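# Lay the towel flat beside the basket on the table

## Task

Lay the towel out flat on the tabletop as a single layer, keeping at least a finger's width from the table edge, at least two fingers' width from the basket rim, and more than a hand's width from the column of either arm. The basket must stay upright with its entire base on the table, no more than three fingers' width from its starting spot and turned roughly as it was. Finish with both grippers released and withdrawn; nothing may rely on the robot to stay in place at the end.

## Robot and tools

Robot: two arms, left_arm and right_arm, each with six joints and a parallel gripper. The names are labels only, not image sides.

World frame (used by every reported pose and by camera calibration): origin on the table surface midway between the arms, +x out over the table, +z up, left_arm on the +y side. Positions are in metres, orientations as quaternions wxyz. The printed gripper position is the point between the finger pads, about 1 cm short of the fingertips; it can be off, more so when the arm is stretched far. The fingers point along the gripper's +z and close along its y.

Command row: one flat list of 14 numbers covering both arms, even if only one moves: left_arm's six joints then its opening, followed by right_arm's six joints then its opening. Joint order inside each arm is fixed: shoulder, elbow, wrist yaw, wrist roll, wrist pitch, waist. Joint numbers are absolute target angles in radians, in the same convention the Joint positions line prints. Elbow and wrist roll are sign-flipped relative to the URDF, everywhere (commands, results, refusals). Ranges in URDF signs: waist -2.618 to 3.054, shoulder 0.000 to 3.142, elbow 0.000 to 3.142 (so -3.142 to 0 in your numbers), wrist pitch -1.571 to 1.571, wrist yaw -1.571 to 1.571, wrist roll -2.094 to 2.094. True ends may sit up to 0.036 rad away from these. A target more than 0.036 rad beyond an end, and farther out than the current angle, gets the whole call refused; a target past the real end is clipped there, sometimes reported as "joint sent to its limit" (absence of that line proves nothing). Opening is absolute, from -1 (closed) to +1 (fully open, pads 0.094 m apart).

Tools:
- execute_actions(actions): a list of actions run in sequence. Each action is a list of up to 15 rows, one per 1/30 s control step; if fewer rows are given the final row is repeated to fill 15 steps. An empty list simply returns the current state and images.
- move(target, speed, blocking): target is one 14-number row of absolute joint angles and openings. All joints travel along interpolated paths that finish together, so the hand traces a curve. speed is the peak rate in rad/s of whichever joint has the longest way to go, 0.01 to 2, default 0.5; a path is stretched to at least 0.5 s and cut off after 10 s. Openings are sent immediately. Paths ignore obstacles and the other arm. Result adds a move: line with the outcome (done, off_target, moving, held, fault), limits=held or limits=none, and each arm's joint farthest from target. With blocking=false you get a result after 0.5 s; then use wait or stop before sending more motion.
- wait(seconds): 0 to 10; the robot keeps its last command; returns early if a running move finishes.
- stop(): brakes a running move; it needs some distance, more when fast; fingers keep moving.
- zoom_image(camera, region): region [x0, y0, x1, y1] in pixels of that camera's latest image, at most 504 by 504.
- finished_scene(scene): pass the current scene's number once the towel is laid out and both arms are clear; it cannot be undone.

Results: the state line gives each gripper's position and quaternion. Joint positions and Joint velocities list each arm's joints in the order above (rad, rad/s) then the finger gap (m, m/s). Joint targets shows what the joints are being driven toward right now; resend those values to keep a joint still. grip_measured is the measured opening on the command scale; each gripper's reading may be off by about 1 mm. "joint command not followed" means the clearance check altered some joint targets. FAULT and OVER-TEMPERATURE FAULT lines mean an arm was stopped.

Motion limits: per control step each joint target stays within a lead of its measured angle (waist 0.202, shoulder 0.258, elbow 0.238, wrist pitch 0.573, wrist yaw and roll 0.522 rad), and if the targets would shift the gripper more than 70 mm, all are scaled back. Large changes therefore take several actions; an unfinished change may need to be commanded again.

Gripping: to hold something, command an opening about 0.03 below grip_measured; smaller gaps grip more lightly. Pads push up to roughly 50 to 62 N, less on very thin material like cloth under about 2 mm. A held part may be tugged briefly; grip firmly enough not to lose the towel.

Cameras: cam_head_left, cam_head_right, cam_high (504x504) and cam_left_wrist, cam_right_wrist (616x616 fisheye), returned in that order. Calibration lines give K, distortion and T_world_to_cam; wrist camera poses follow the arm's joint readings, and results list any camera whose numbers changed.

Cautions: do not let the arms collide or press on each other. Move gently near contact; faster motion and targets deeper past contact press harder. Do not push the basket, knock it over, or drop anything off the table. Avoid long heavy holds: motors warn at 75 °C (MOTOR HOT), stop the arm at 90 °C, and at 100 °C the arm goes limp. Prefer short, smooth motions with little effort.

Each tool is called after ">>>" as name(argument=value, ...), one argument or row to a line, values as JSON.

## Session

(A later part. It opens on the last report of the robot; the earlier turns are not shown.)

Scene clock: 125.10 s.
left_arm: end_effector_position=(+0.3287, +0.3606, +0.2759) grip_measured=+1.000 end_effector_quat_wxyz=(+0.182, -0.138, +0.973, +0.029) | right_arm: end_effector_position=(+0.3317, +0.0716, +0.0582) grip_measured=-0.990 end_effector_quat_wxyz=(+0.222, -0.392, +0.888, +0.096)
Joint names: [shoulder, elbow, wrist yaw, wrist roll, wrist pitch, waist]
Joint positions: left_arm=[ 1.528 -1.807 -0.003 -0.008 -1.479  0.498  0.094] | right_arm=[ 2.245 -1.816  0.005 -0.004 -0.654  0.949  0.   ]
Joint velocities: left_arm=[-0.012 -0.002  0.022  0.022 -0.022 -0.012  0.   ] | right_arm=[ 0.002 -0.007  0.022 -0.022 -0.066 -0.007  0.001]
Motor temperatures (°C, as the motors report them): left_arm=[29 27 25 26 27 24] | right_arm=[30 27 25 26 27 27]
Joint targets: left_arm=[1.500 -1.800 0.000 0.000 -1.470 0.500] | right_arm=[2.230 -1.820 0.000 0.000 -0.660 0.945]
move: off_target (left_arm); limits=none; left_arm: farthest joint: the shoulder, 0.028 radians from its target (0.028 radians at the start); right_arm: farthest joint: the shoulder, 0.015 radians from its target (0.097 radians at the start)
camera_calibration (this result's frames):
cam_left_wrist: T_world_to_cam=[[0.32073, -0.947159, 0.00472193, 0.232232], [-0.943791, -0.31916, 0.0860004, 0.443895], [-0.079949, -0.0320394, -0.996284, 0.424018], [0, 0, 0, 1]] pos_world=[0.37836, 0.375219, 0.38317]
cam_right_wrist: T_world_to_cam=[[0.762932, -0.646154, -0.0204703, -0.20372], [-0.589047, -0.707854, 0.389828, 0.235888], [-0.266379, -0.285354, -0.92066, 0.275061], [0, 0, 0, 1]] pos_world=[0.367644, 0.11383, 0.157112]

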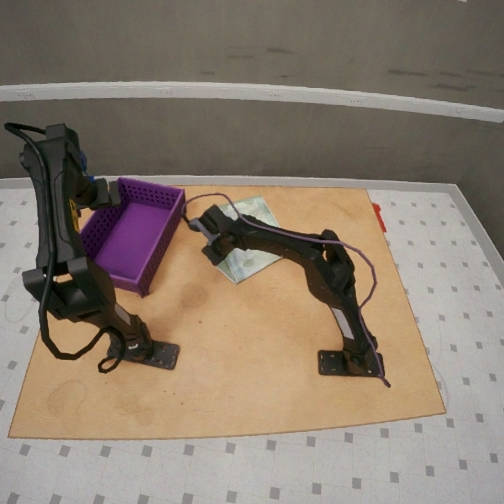

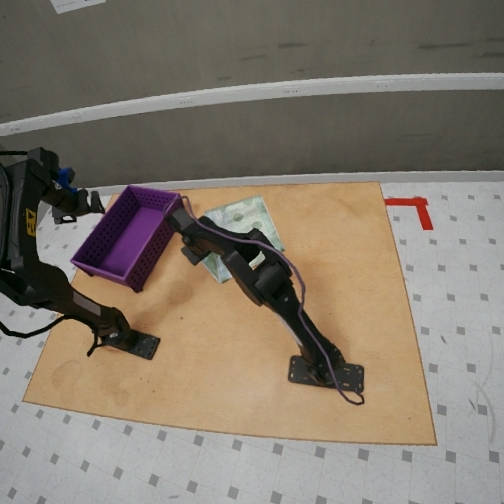

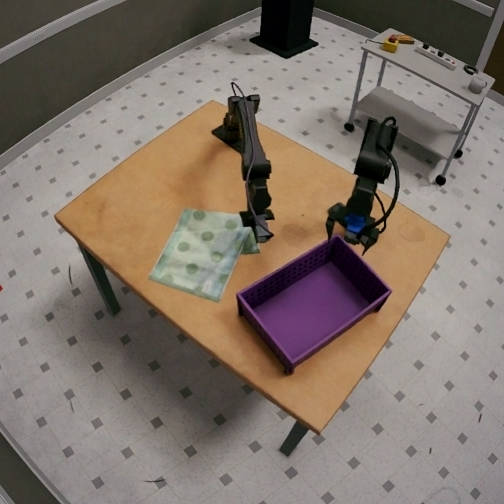

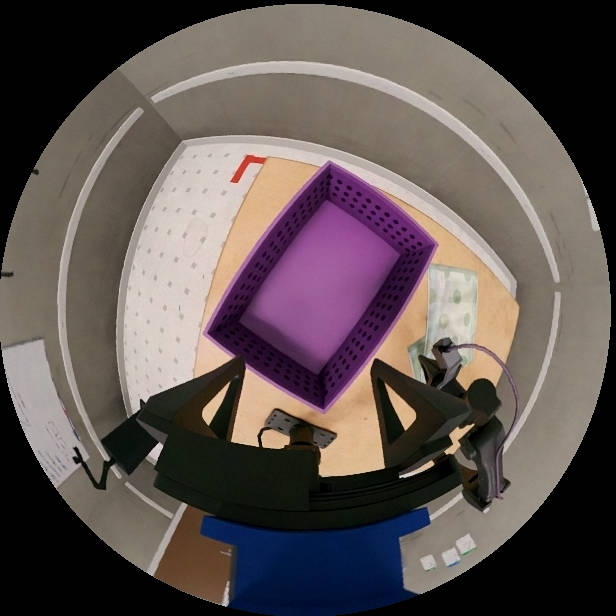

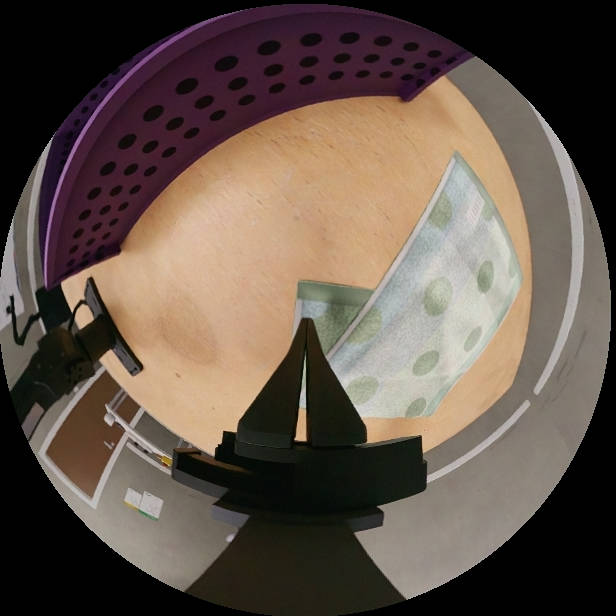

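>>> execute_actions(
  actions=[
    [[1.5,-1.8,0,0,-1.47,0.5,1, 2.23,-1.82,0,0,-0.66,0.93,0.1]],
    [[1.5,-1.8,0,0,-1.47,0.5,1, 2.27,-1.82,0,0,-0.66,0.915,0.1]],
    [[1.5,-1.8,0,0,-1.47,0.5,1, 2.32,-1.81,0,0,-0.66,0.915,0.1]],
    [[1.5,-1.8,0,0,-1.47,0.5,1, 2.36,-1.80,0,0,-0.66,0.915,0.1]],
    [[1.5,-1.8,0,0,-1.47,0.5,1, 2.40,-1.80,0,0,-0.66,0.915,0.1]],
    [[1.5,-1.8,0,0,-1.47,0.5,1, 2.40,-1.80,0,0,-0.66,0.915,0.1]],
  ],
)

>>> zoom_image(
  camera="cam_right_wrist",
  region=[200, 200, 450, 450],
)

Scene clock: 138.43 s.
left_arm: end_effector_position=(+0.3287, +0.3606, +0.2759) grip_measured=+1.000 end_effector_quat_wxyz=(+0.182, -0.138, +0.973, +0.029) | right_arm: end_effector_position=(+0.3391, +0.0588, +0.0188) grip_measured=+0.098 end_effector_quat_wxyz=(+0.192, -0.383, +0.900, +0.081)
Joint names: [shoulder, elbow, wrist yaw, wrist roll, wrist pitch, waist]
Joint positions: left_arm=[ 1.528 -1.807 -0.003 -0.008 -1.479  0.498  0.094] | right_arm=[ 2.321 -1.816  0.002 -0.004 -0.646  0.923  0.052]
Joint velocities: left_arm=[-0.017 -0.012  0.007  0.022  0.007  0.002  0.   ] | right_arm=[ 0.007 -0.012  0.007  0.007  0.051 -0.002  0.   ]
Motor temperatures (°C, as the motors report them): left_arm=[29 27 25 26 27 24] | right_arm=[32 27 25 26 28 27]
Joint targets: left_arm=[1.500 -1.800 0.000 -0.000 -1.470 0.500] | right_arm=[2.400 -1.800 -0.000 -0.000 -0.660 0.915]
camera_calibration (this result's frames):
cam_left_wrist: T_world_to_cam=[[0.32073, -0.947159, 0.00472193, 0.232232], [-0.943791, -0.31916, 0.0860004, 0.443895], [-0.079949, -0.0320394, -0.996284, 0.424018], [0, 0, 0, 1]] pos_world=[0.37836, 0.375219, 0.38317]
cam_right_wrist: T_world_to_cam=[[0.745174, -0.666387, -0.0253955, -0.211061], [-0.586158, -0.672669, 0.451592, 0.24233], [-0.318018, -0.321629, -0.891863, 0.256275], [0, 0, 0, 1]] pos_world=[0.380821, 0.104785, 0.113768]

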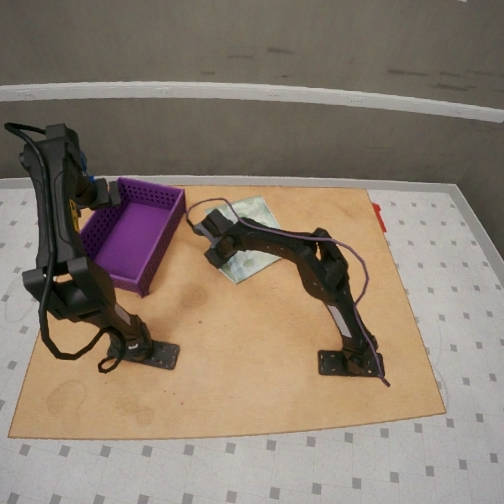

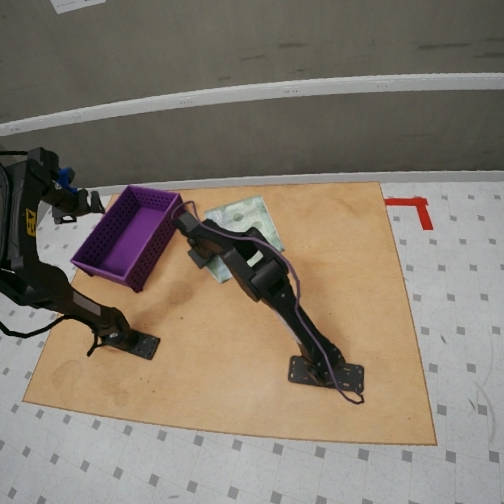

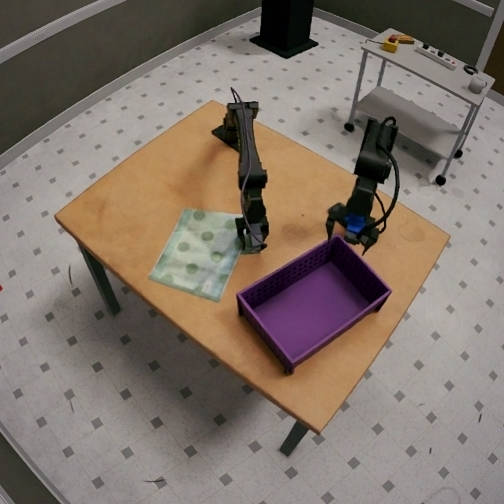

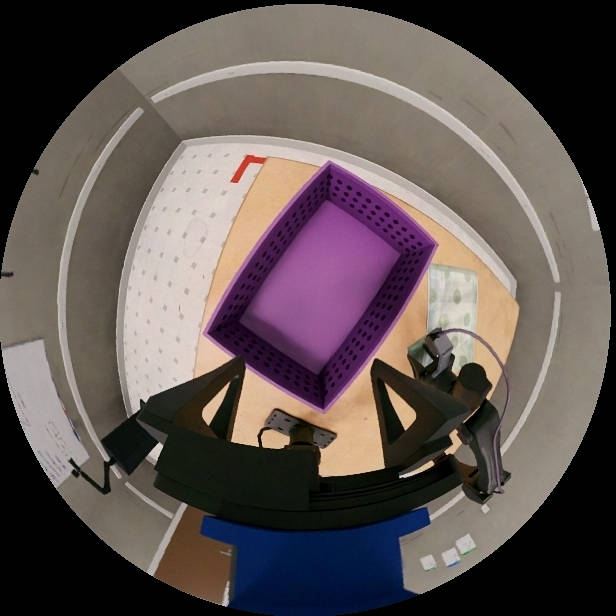

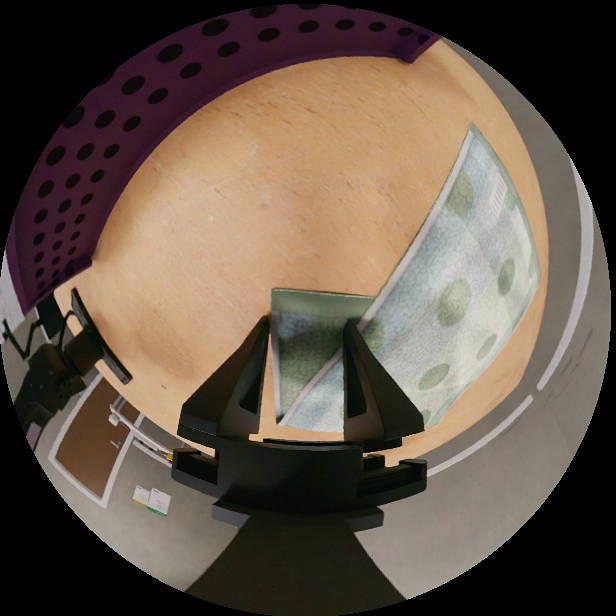

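Region (200, 200, 450, 450) of cam_right_wrist's 616x616 image, scaled by 2.016, with more detail than that image has.

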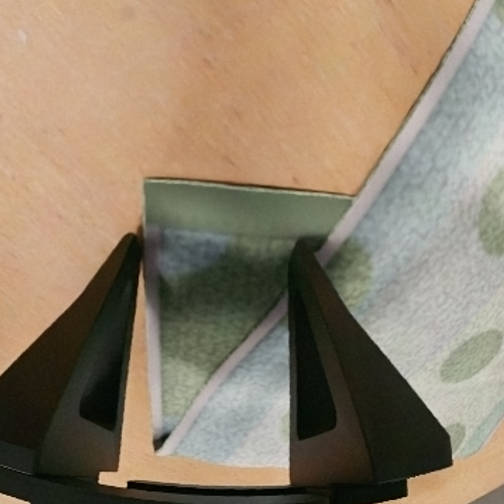

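Left finger at the edge, right finger on the cloth. Close.

>>> execute_actions(
  actions=[
    [[1.5,-1.8,0,0,-1.47,0.5,1, 2.40,-1.80,0,0,-0.66,0.915,-0.2]],
    [[1.5,-1.8,0,0,-1.47,0.5,1, 2.40,-1.80,0,0,-0.66,0.915,-0.5]],
    [[1.5,-1.8,0,0,-1.47,0.5,1, 2.40,-1.80,0,0,-0.66,0.915,-0.8]],
    [[1.5,-1.8,0,0,-1.47,0.5,1, 2.40,-1.80,0,0,-0.66,0.915,-1]],
    [[1.5,-1.8,0,0,-1.47,0.5,1, 2.36,-1.80,0,0,-0.66,0.915,-1]],
    [[1.5,-1.8,0,0,-1.47,0.5,1, 2.30,-1.80,0,0,-0.66,0.915,-1]],
    [[1.5,-1.8,0,0,-1.47,0.5,1, 2.24,-1.80,0,0,-0.66,0.915,-1]],
    [[1.5,-1.8,0,0,-1.47,0.5,1, 2.24,-1.80,0,0,-0.66,0.915,-1]],
  ],
)

>>> zoom_image(
  camera="cam_right_wrist",
  region=[200, 200, 450, 450],
)

Scene clock: 147.40 s.
left_arm: end_effector_position=(+0.3287, +0.3606, +0.2759) grip_measured=+1.000 end_effector_quat_wxyz=(+0.182, -0.138, +0.973, +0.029) | right_arm: end_effector_position=(+0.3390, +0.0600, +0.0493) grip_measured=-0.980 end_effector_quat_wxyz=(+0.212, -0.382, +0.895, +0.093)
Joint names: [shoulder, elbow, wrist yaw, wrist roll, wrist pitch, waist]
Joint positions: left_arm=[ 1.528 -1.807 -0.003 -0.008 -1.479  0.498  0.094] | right_arm=[ 2.254 -1.806 -0.003 -0.004 -0.655  0.923  0.001]
Joint velocities: left_arm=[-0.002 -0.017  0.007 -0.037  0.007  0.007  0.   ] | right_arm=[-0.007  0.012 -0.066  0.022 -0.007 -0.007 -0.   ]
Motor temperatures (°C, as the motors report them): left_arm=[29 27 25 26 27 24] | right_arm=[31 27 25 26 27 27]
Joint targets: left_arm=[1.500 -1.800 -0.000 -0.000 -1.470 0.500] | right_arm=[2.240 -1.800 0.000 -0.000 -0.660 0.915]
camera_calibration (this result's frames):
cam_left_wrist: T_world_to_cam=[[0.32073, -0.947159, 0.00472193, 0.232232], [-0.943791, -0.31916, 0.0860004, 0.443895], [-0.079949, -0.0320394, -0.996284, 0.424018], [0, 0, 0, 1]] pos_world=[0.37836, 0.375219, 0.38317]
cam_right_wrist: T_world_to_cam=[[0.747386, -0.663789, -0.0282718, -0.210196], [-0.597463, -0.690102, 0.408407, 0.236377], [-0.290607, -0.288347, -0.912362, 0.273508], [0, 0, 0, 1]] pos_world=[0.377807, 0.102463, 0.147057]

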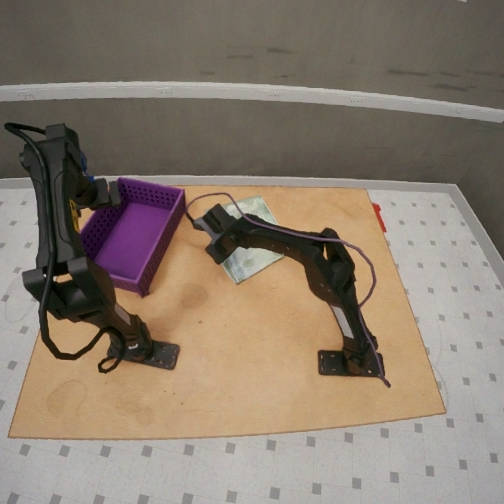

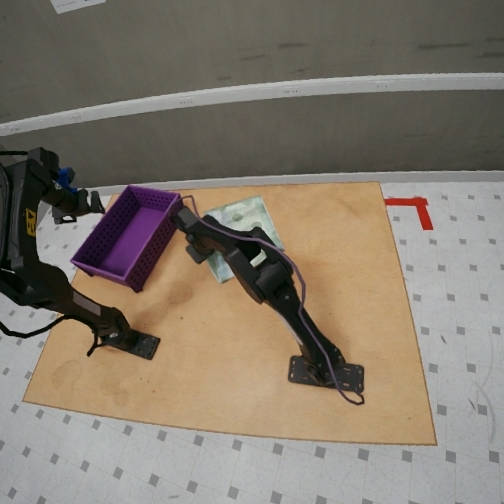

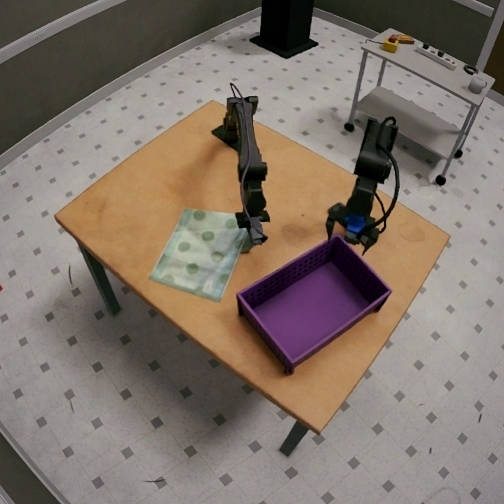

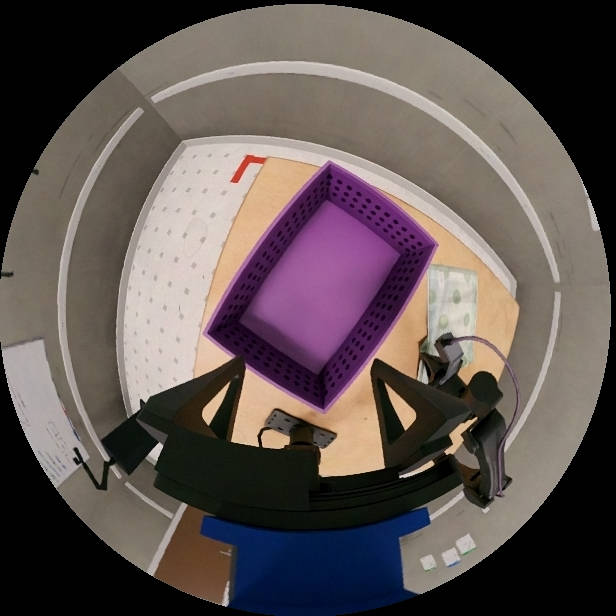

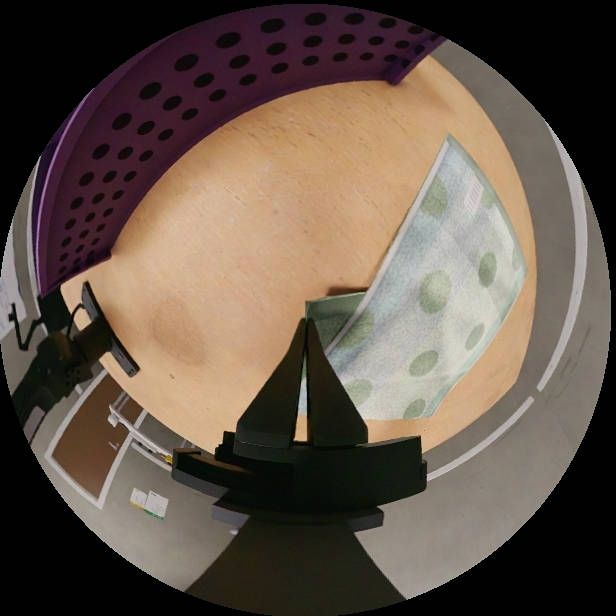

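Region (200, 200, 450, 450) of cam_right_wrist's 616x616 image, scaled by 2.016, with more detail than that image has.

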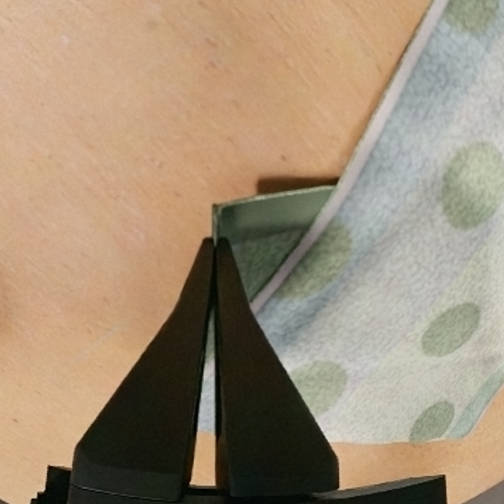

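>>> move(
  target=[1.5,-1.8,0,0,-1.47,0.5,1, 1.793,-1.507,0,0,-1.114,0.05,-1],
  speed=0.4,
)

Scene clock: 154.83 s.
left_arm: end_effector_position=(+0.3287, +0.3606, +0.2759) grip_measured=+1.000 end_effector_quat_wxyz=(+0.182, -0.138, +0.973, +0.029) | right_arm: end_effector_position=(+0.3406, -0.3577, +0.1157) grip_measured=-0.980 end_effector_quat_wxyz=(+0.084, +0.032, +0.996, -0.002)
Joint names: [shoulder, elbow, wrist yaw, wrist roll, wrist pitch, waist]
Joint positions: left_arm=[ 1.528 -1.807 -0.003 -0.008 -1.479  0.498  0.094] | right_arm=[ 1.816 -1.521 -0.001 -0.004 -1.107  0.052  0.001]
Joint velocities: left_arm=[-0.002 -0.002 -0.051 -0.051 -0.022 -0.012  0.   ] | right_arm=[-0.002  0.007 -0.022  0.037 -0.051 -0.007 -0.001]
Motor temperatures (°C, as the motors report them): left_arm=[29 27 25 26 27 24] | right_arm=[32 27 25 26 27 27]
Joint targets: left_arm=[1.500 -1.800 0.000 0.000 -1.470 0.500] | right_arm=[1.793 -1.507 0.000 -0.000 -1.114 0.050]
move: off_target (left_arm, right_arm); limits=none; left_arm: farthest joint: the shoulder, 0.028 radians from its target (0.028 radians at the start); right_arm: farthest joint: the shoulder, 0.023 radians from its target (0.461 radians at the start)
camera_calibration (this result's frames):
cam_left_wrist: T_world_to_cam=[[0.32073, -0.947159, 0.00472193, 0.232232], [-0.943791, -0.31916, 0.0860004, 0.443895], [-0.079949, -0.0320394, -0.996284, 0.424018], [0, 0, 0, 1]] pos_world=[0.37836, 0.375219, 0.38317]
cam_right_wrist: T_world_to_cam=[[-0.0361587, -0.998714, -0.0355337, -0.338881], [-0.751886, 0.00376534, 0.659282, 0.193668], [-0.6583, 0.0505561, -0.751056, 0.441867], [0, 0, 0, 1]] pos_world=[0.424244, -0.361514, 0.192143]

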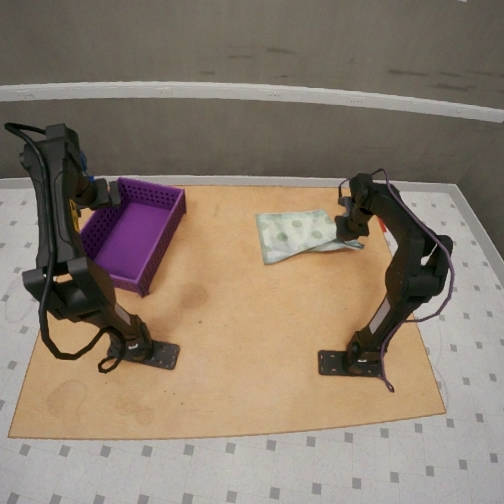

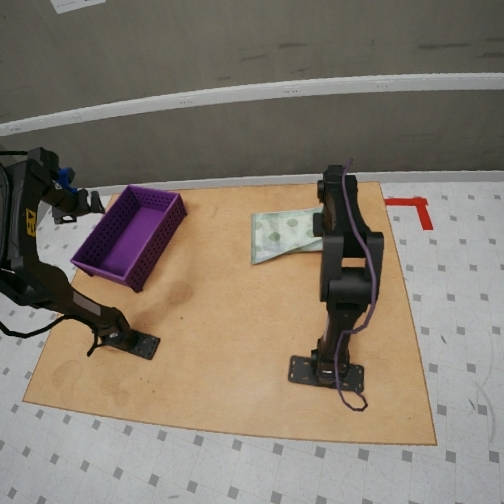

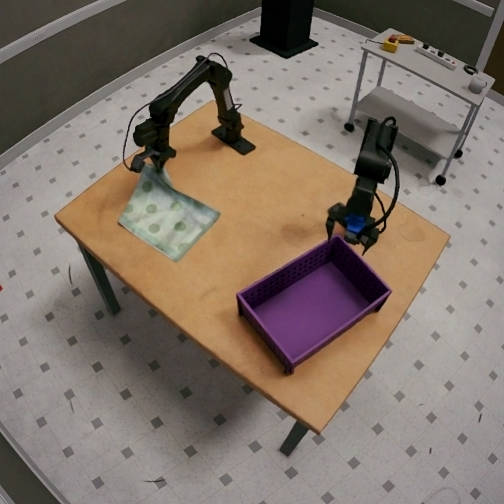

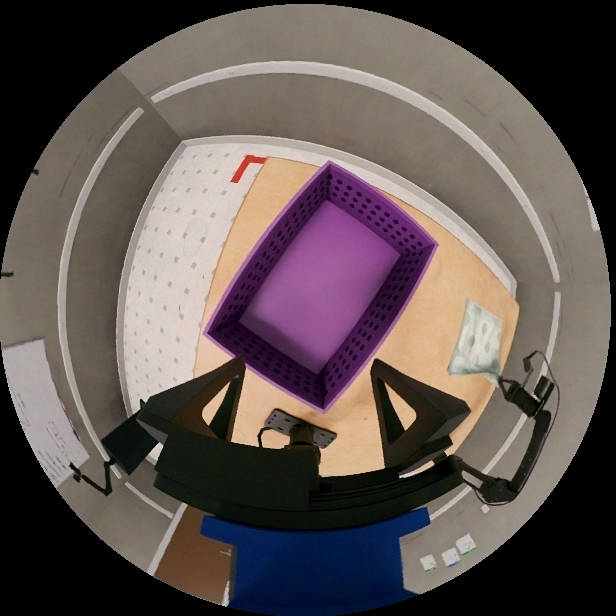

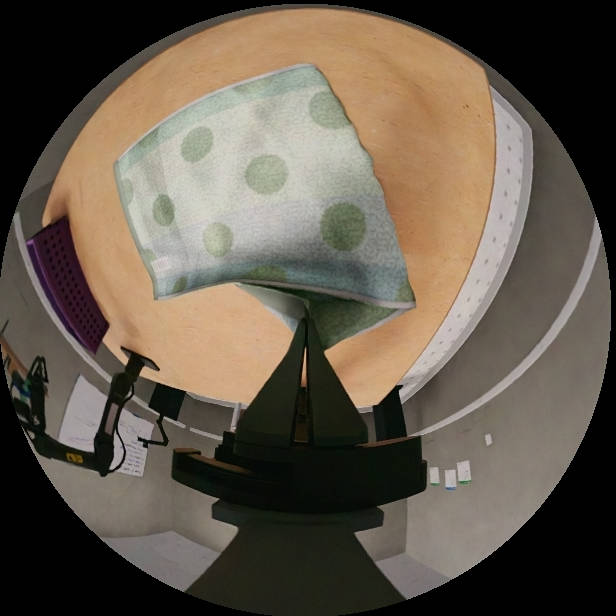

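>>> move(
  target=[1.8,-2.0,0,-0.61,-1.4,-0.6,0.1, 1.793,-1.507,0,0,-1.114,0.05,-1],
  speed=1.0,
)

>>> move(
  target=[2.38,-2.205,0,-0.61,-1.197,-0.76,0.1, 1.793,-1.507,0,0,-1.114,0.05,-1],
  speed=0.7,
)

Scene clock: 166.87 s.
left_arm: end_effector_position=(+0.2919, -0.0131, +0.2373) grip_measured=+0.102 end_effector_quat_wxyz=(+0.153, +0.642, +0.751, -0.016) | right_arm: end_effector_position=(+0.3405, -0.3577, +0.1156) grip_measured=-0.980 end_effector_quat_wxyz=(+0.084, +0.032, +0.996, -0.002)
Joint names: [shoulder, elbow, wrist yaw, wrist roll, wrist pitch, waist]
Joint positions: left_arm=[ 1.803 -1.964 -0.    -0.601 -1.424 -0.606  0.052] | right_arm=[ 1.816 -1.521 -0.001 -0.004 -1.107  0.052  0.001]
Joint velocities: left_arm=[-0.007  0.017  0.007  0.037 -0.007 -0.012  0.   ] | right_arm=[-0.002  0.032  0.066  0.066 -0.066  0.012  0.001]
Motor temperatures (°C, as the motors report them): left_arm=[29 27 25 26 27 24] | right_arm=[32 27 25 26 27 27]
Joint targets: left_arm=[1.800 -2.000 0.000 -0.610 -1.400 -0.600] | right_arm=[1.793 -1.507 0.000 0.000 -1.114 0.050]
move: off_target (left_arm, right_arm); limits=none; left_arm: farthest joint: the elbow, 0.036 radians from its target (0.193 radians at the start); right_arm: farthest joint: the shoulder, 0.023 radians from its target (0.023 radians at the start)
camera_calibration (this result's frames):
cam_left_wrist: T_world_to_cam=[[-0.961742, -0.218109, -0.165773, 0.314633], [-0.248069, 0.9501, 0.189132, 0.082238], [0.11625, 0.223019, -0.967858, 0.309914], [0, 0, 0, 1]] pos_world=[0.286969, -0.0786268, 0.336557]
cam_right_wrist: T_world_to_cam=[[-0.0361722, -0.998713, -0.0355432, -0.338873], [-0.751635, 0.00374994, 0.659568, 0.193484], [-0.658586, 0.0505736, -0.750804, 0.441868], [0, 0, 0, 1]] pos_world=[0.42418, -0.36151, 0.192096]

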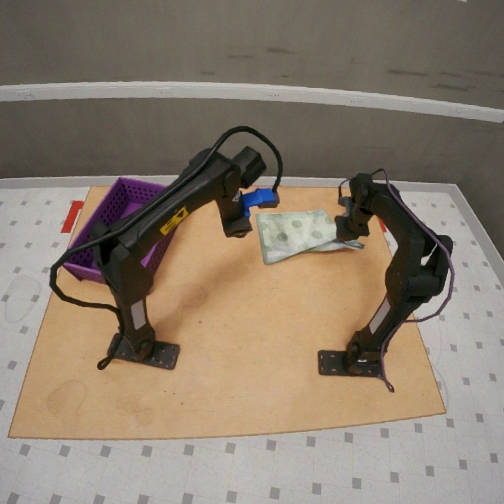

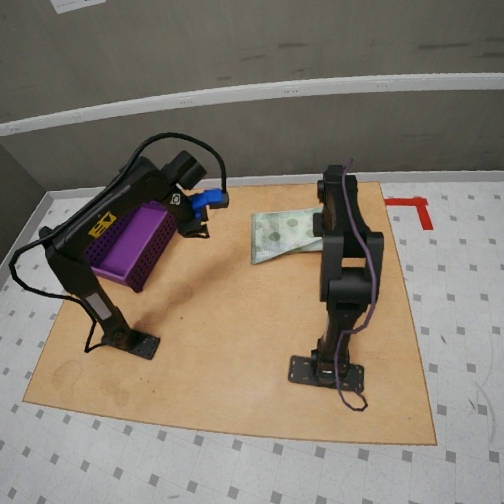

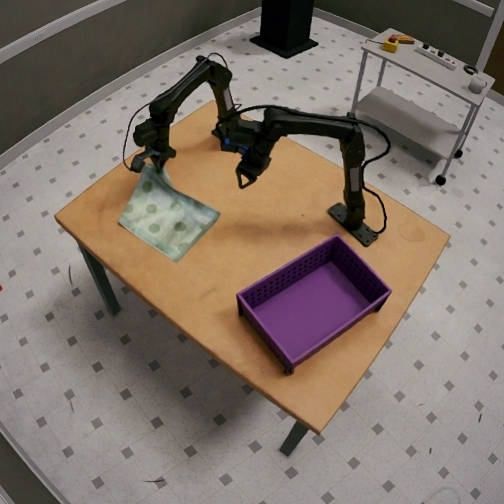

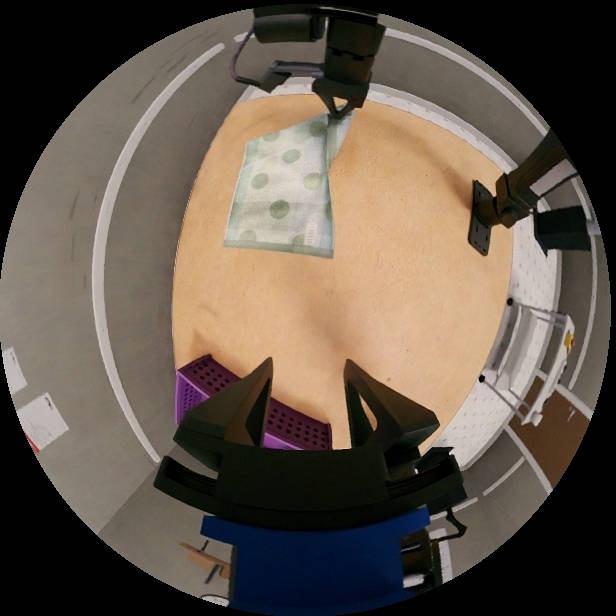

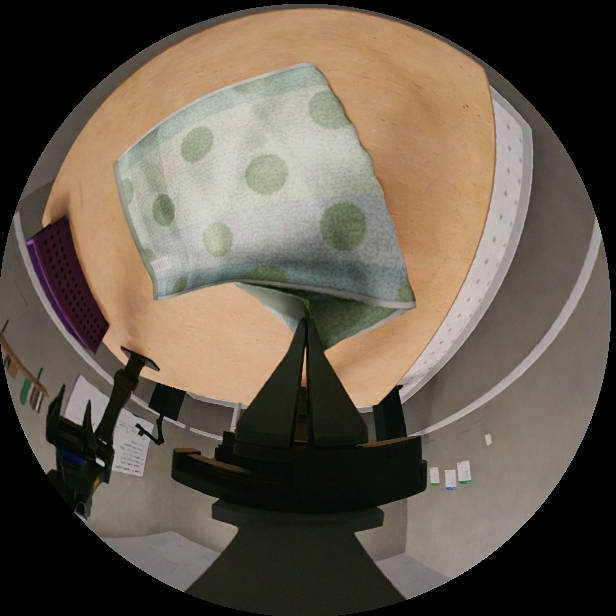

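Scene clock: 168.37 s.
left_arm: end_effector_position=(+0.3073, -0.1393, +0.0492) grip_measured=+0.102 end_effector_quat_wxyz=(+0.056, +0.705, +0.707, -0.009) | right_arm: end_effector_position=(+0.3405, -0.3577, +0.1156) grip_measured=-0.980 end_effector_quat_wxyz=(+0.084, +0.032, +0.996, -0.002)
Joint names: [shoulder, elbow, wrist yaw, wrist roll, wrist pitch, waist]
Joint positions: left_arm=[ 2.407 -2.17  -0.003 -0.601 -1.22  -0.759  0.052] | right_arm=[ 1.816 -1.521 -0.001 -0.004 -1.107  0.052  0.001]
Joint velocities: left_arm=[ 0.027  0.007 -0.11   0.051 -0.007 -0.002  0.   ] | right_arm=[-0.012  0.002  0.022  0.007  0.081 -0.007  0.   ]
Motor temperatures (°C, as the motors report them): left_arm=[29 27 25 26 27 24] | right_arm=[31 27 25 26 27 27]
Joint targets: left_arm=[2.380 -2.205 -0.000 -0.610 -1.197 -0.760] | right_arm=[1.793 -1.507 -0.000 0.000 -1.114 0.050]
move: off_target (left_arm, right_arm); limits=none; left_arm: farthest joint: the elbow, 0.035 radians from its target (0.241 radians at the start); right_arm: farthest joint: the shoulder, 0.023 radians from its target (0.023 radians at the start)
camera_calibration (this result's frames):
cam_left_wrist: T_world_to_cam=[[-0.996461, -0.0501898, -0.0674214, 0.300024], [-0.0708958, 0.932766, 0.353441, 0.176619], [0.0451493, 0.35697, -0.933024, 0.193024], [0, 0, 0, 1]] pos_world=[0.302769, -0.21859, 0.137899]
cam_right_wrist: T_world_to_cam=[[-0.0361722, -0.998713, -0.0355432, -0.338873], [-0.751635, 0.00374994, 0.659568, 0.193484], [-0.658586, 0.0505736, -0.750804, 0.441868], [0, 0, 0, 1]] pos_world=[0.42418, -0.36151, 0.192096]

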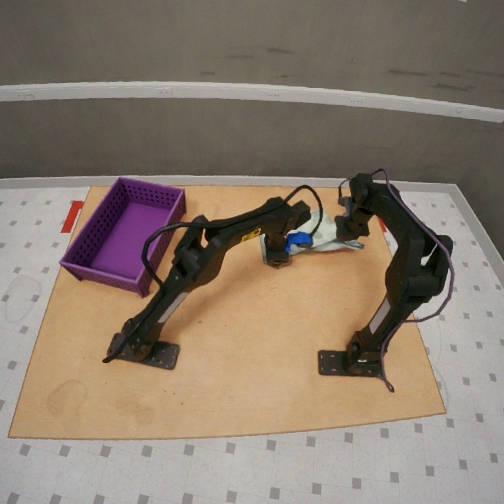

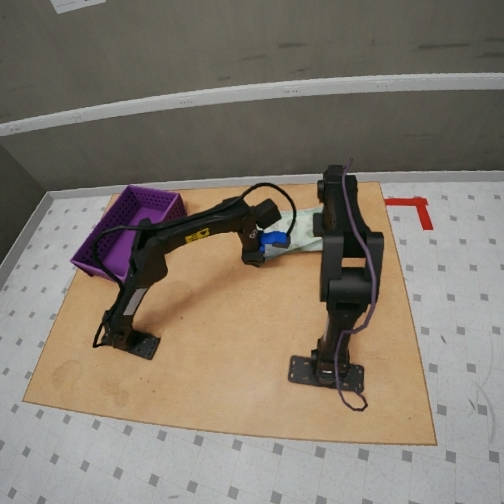

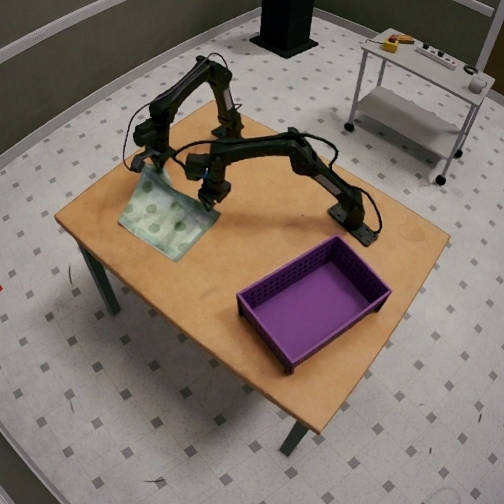

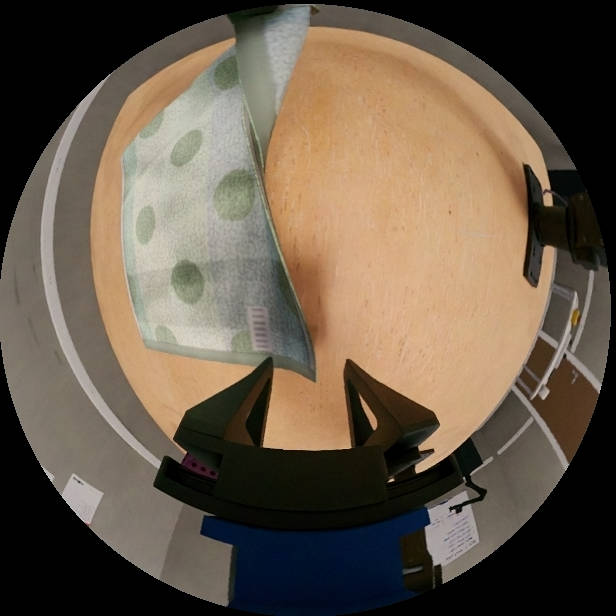

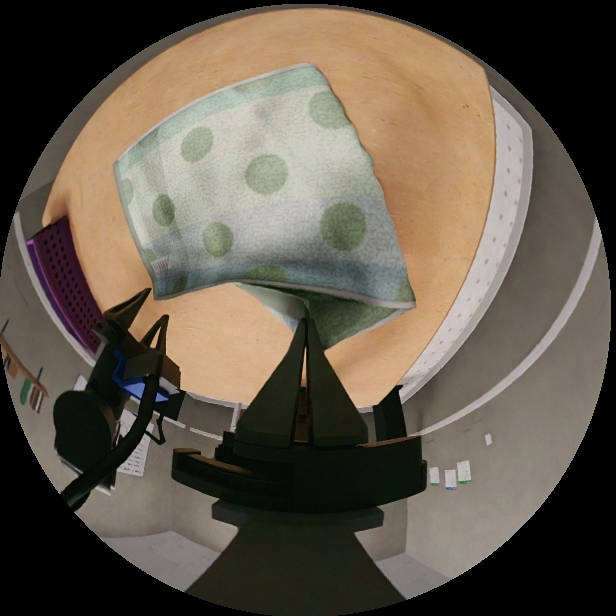

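>>> move(
  target=[2.31,-2.0,0,-0.66,-1.01,-0.707,0.1, 1.793,-1.507,0,0,-1.114,0.05,-1],
  speed=0.4,
)

>>> zoom_image(
  camera="cam_left_wrist",
  region=[180, 230, 430, 480],
)

Scene clock: 176.27 s.
left_arm: end_effector_position=(+0.3320, -0.1319, +0.0373) grip_measured=+0.102 end_effector_quat_wxyz=(+0.097, +0.703, +0.704, -0.012) | right_arm: end_effector_position=(+0.3405, -0.3577, +0.1156) grip_measured=-0.980 end_effector_quat_wxyz=(+0.084, +0.032, +0.996, -0.002)
Joint names: [shoulder, elbow, wrist yaw, wrist roll, wrist pitch, waist]
Joint positions: left_arm=[ 2.35  -2.009 -0.003 -0.651 -1.035 -0.711  0.052] | right_arm=[ 1.816 -1.521 -0.001 -0.004 -1.107  0.052  0.001]
Joint velocities: left_arm=[-0.002 -0.002  0.007  0.007  0.037  0.002 -0.   ] | right_arm=[ 0.002  0.007  0.022 -0.007 -0.051  0.007  0.   ]
Motor temperatures (°C, as the motors report them): left_arm=[31 28 25 26 27 24] | right_arm=[31 27 25 26 27 27]
Joint targets: left_arm=[2.310 -2.000 -0.000 -0.660 -1.010 -0.707] | right_arm=[1.793 -1.507 -0.000 -0.000 -1.114 0.050]
move: off_target (left_arm, right_arm); limits=none; left_arm: farthest joint: the shoulder, 0.040 radians from its target (0.097 radians at the start); right_arm: farthest joint: the shoulder, 0.023 radians from its target (0.023 radians at the start)
camera_calibration (this result's frames):
cam_left_wrist: T_world_to_cam=[[-0.991409, -0.0550366, -0.118657, 0.323742], [-0.0876907, 0.952771, 0.290753, 0.186195], [0.0970513, 0.298661, -0.949412, 0.153861], [0, 0, 0, 1]] pos_world=[0.322356, -0.205535, 0.130355]
cam_right_wrist: T_world_to_cam=[[-0.0361722, -0.998713, -0.0355432, -0.338873], [-0.751635, 0.00374994, 0.659568, 0.193484], [-0.658586, 0.0505736, -0.750804, 0.441868], [0, 0, 0, 1]] pos_world=[0.42418, -0.36151, 0.192096]

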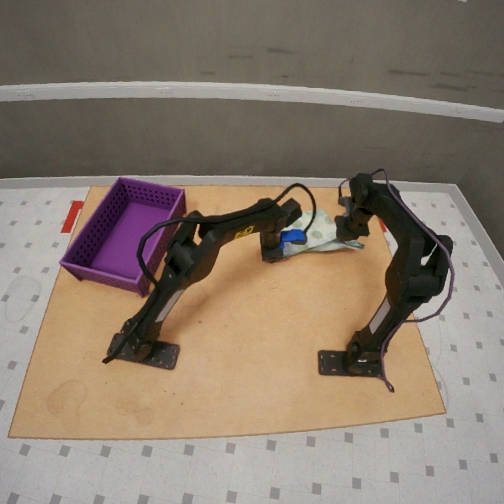

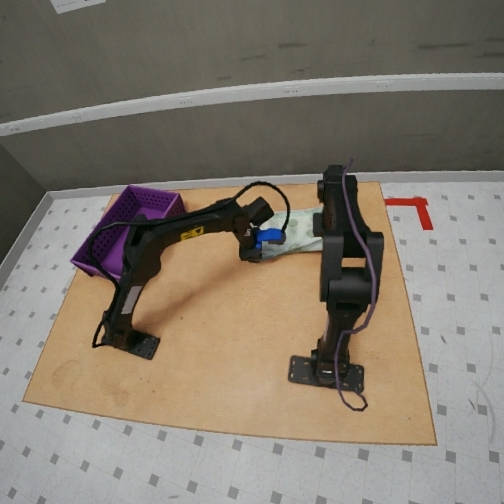

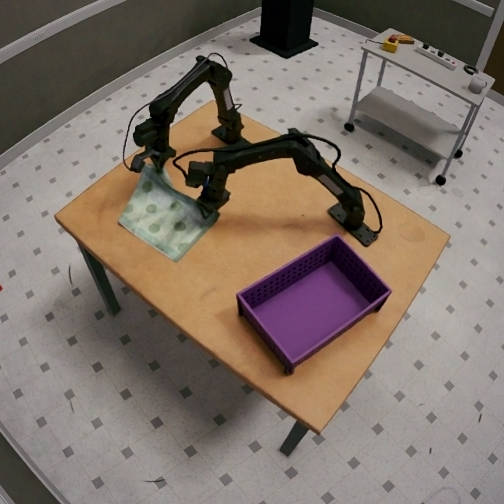

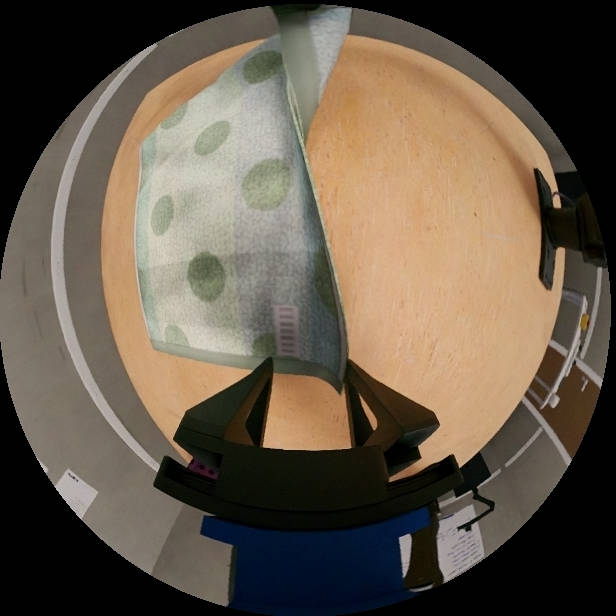

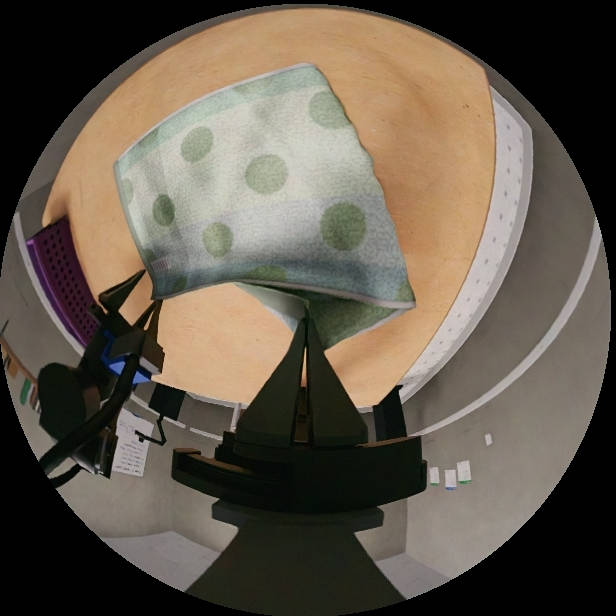

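Region (180, 230, 430, 480) of cam_left_wrist's 616x616 image, scaled by 2.016, with more detail than that image has.

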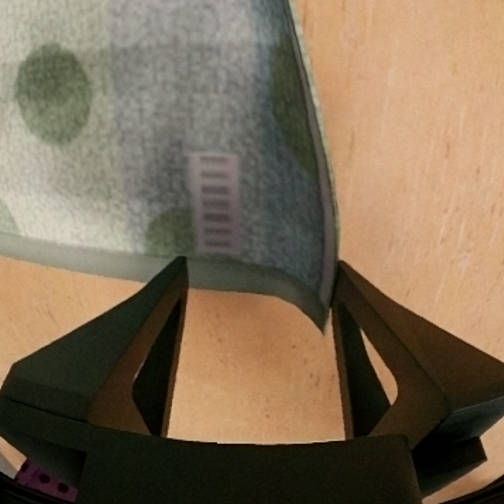

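>>> move(
  target=[2.25,-1.78,0,-0.67,-0.865,-0.697,0.1, 1.793,-1.507,0,0,-1.114,0.05,-1],
  speed=0.3,
)

>>> zoom_image(
  camera="cam_left_wrist",
  region=[180, 230, 430, 480],
)

Scene clock: 185.53 s.
left_arm: end_effector_position=(+0.3224, -0.1174, +0.0180) grip_measured=+0.101 end_effector_quat_wxyz=(+0.103, +0.705, +0.702, -0.013) | right_arm: end_effector_position=(+0.3405, -0.3577, +0.1156) grip_measured=-0.980 end_effector_quat_wxyz=(+0.084, +0.032, +0.996, -0.002)
Joint names: [shoulder, elbow, wrist yaw, wrist roll, wrist pitch, waist]
Joint positions: left_arm=[ 2.274 -1.799  0.    -0.659 -0.887 -0.707  0.052] | right_arm=[ 1.816 -1.521 -0.001 -0.004 -1.107  0.052  0.001]
Joint velocities: left_arm=[-0.002 -0.007 -0.066 -0.022 -0.051  0.002 -0.001] | right_arm=[ 0.007 -0.017 -0.037  0.007 -0.007 -0.022 -0.002]
Motor temperatures (°C, as the motors report them): left_arm=[33 27 25 26 27 24] | right_arm=[31 27 25 26 27 27]
Joint targets: left_arm=[2.250 -1.780 -0.000 -0.670 -0.865 -0.697] | right_arm=[1.793 -1.507 -0.000 0.000 -1.114 0.050]
move: off_target (left_arm, right_arm); limits=none; left_arm: farthest joint: the shoulder, 0.024 radians from its target (0.100 radians at the start); right_arm: farthest joint: the shoulder, 0.023 radians from its target (0.023 radians at the start)
camera_calibration (this result's frames):
cam_left_wrist: T_world_to_cam=[[-0.990851, -0.051409, -0.124783, 0.313094], [-0.0848247, 0.956379, 0.279543, 0.176907], [0.104969, 0.287571, -0.95199, 0.128359], [0, 0, 0, 1]] pos_world=[0.311762, -0.190007, 0.111812]
cam_right_wrist: T_world_to_cam=[[-0.0361722, -0.998713, -0.0355432, -0.338873], [-0.751635, 0.00374994, 0.659568, 0.193484], [-0.658586, 0.0505736, -0.750804, 0.441868], [0, 0, 0, 1]] pos_world=[0.42418, -0.36151, 0.192096]

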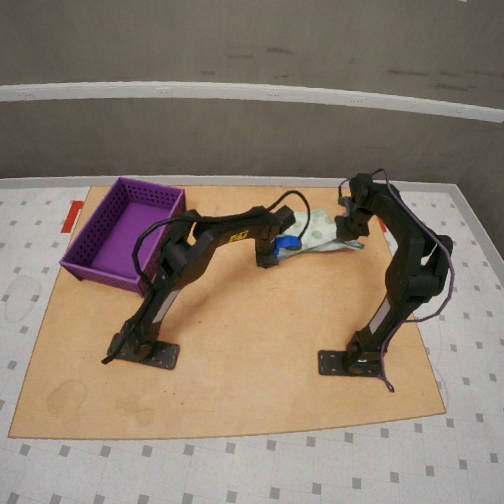

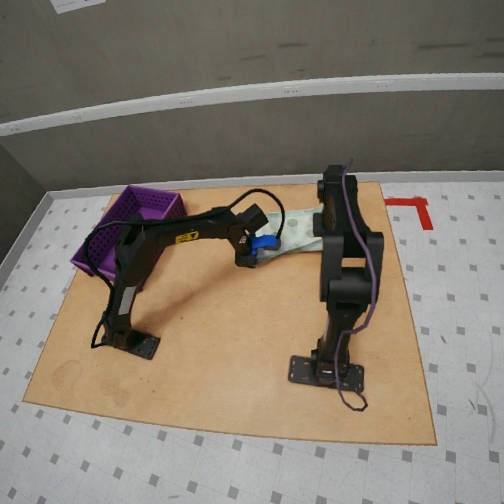

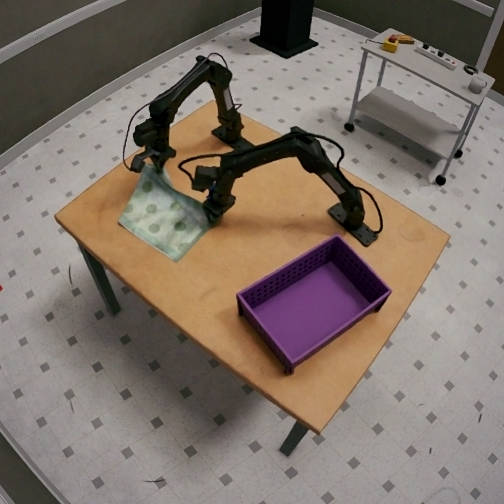

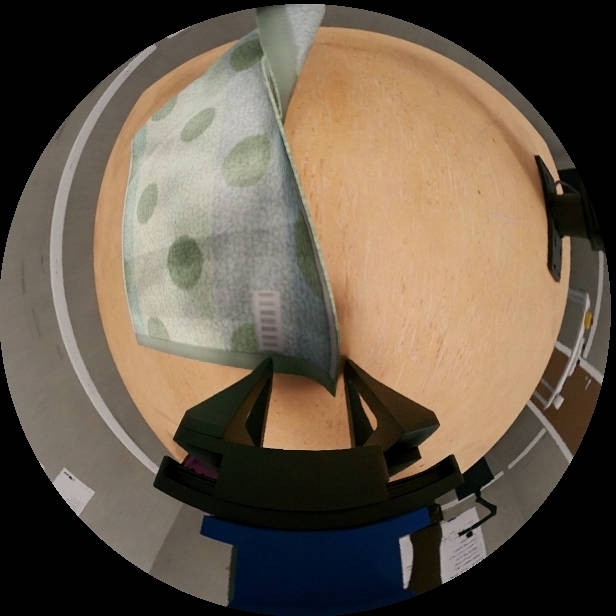

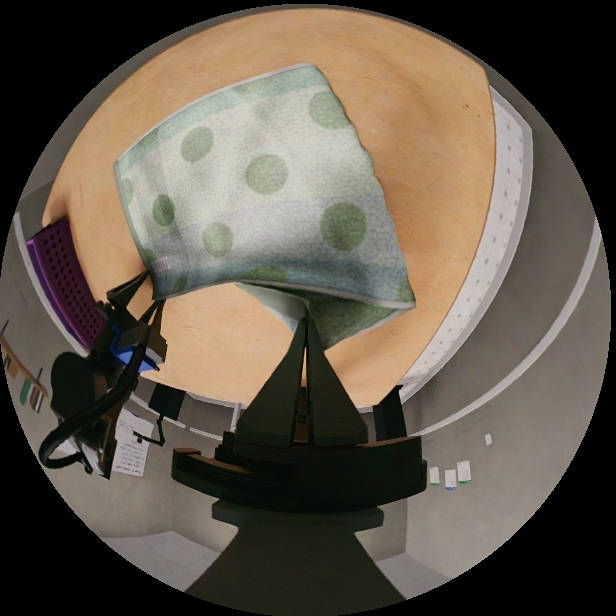

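Region (180, 230, 430, 480) of cam_left_wrist's 616x616 image, scaled by 2.016, with more detail than that image has.

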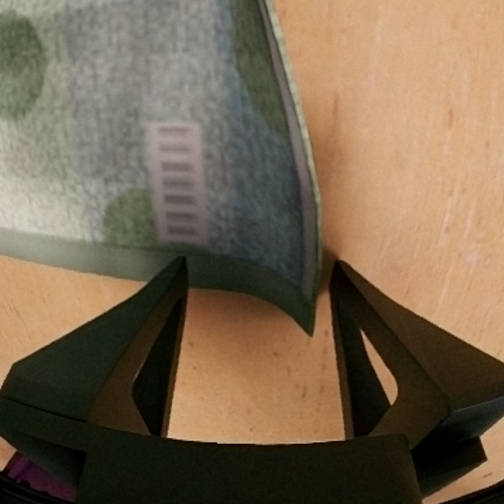

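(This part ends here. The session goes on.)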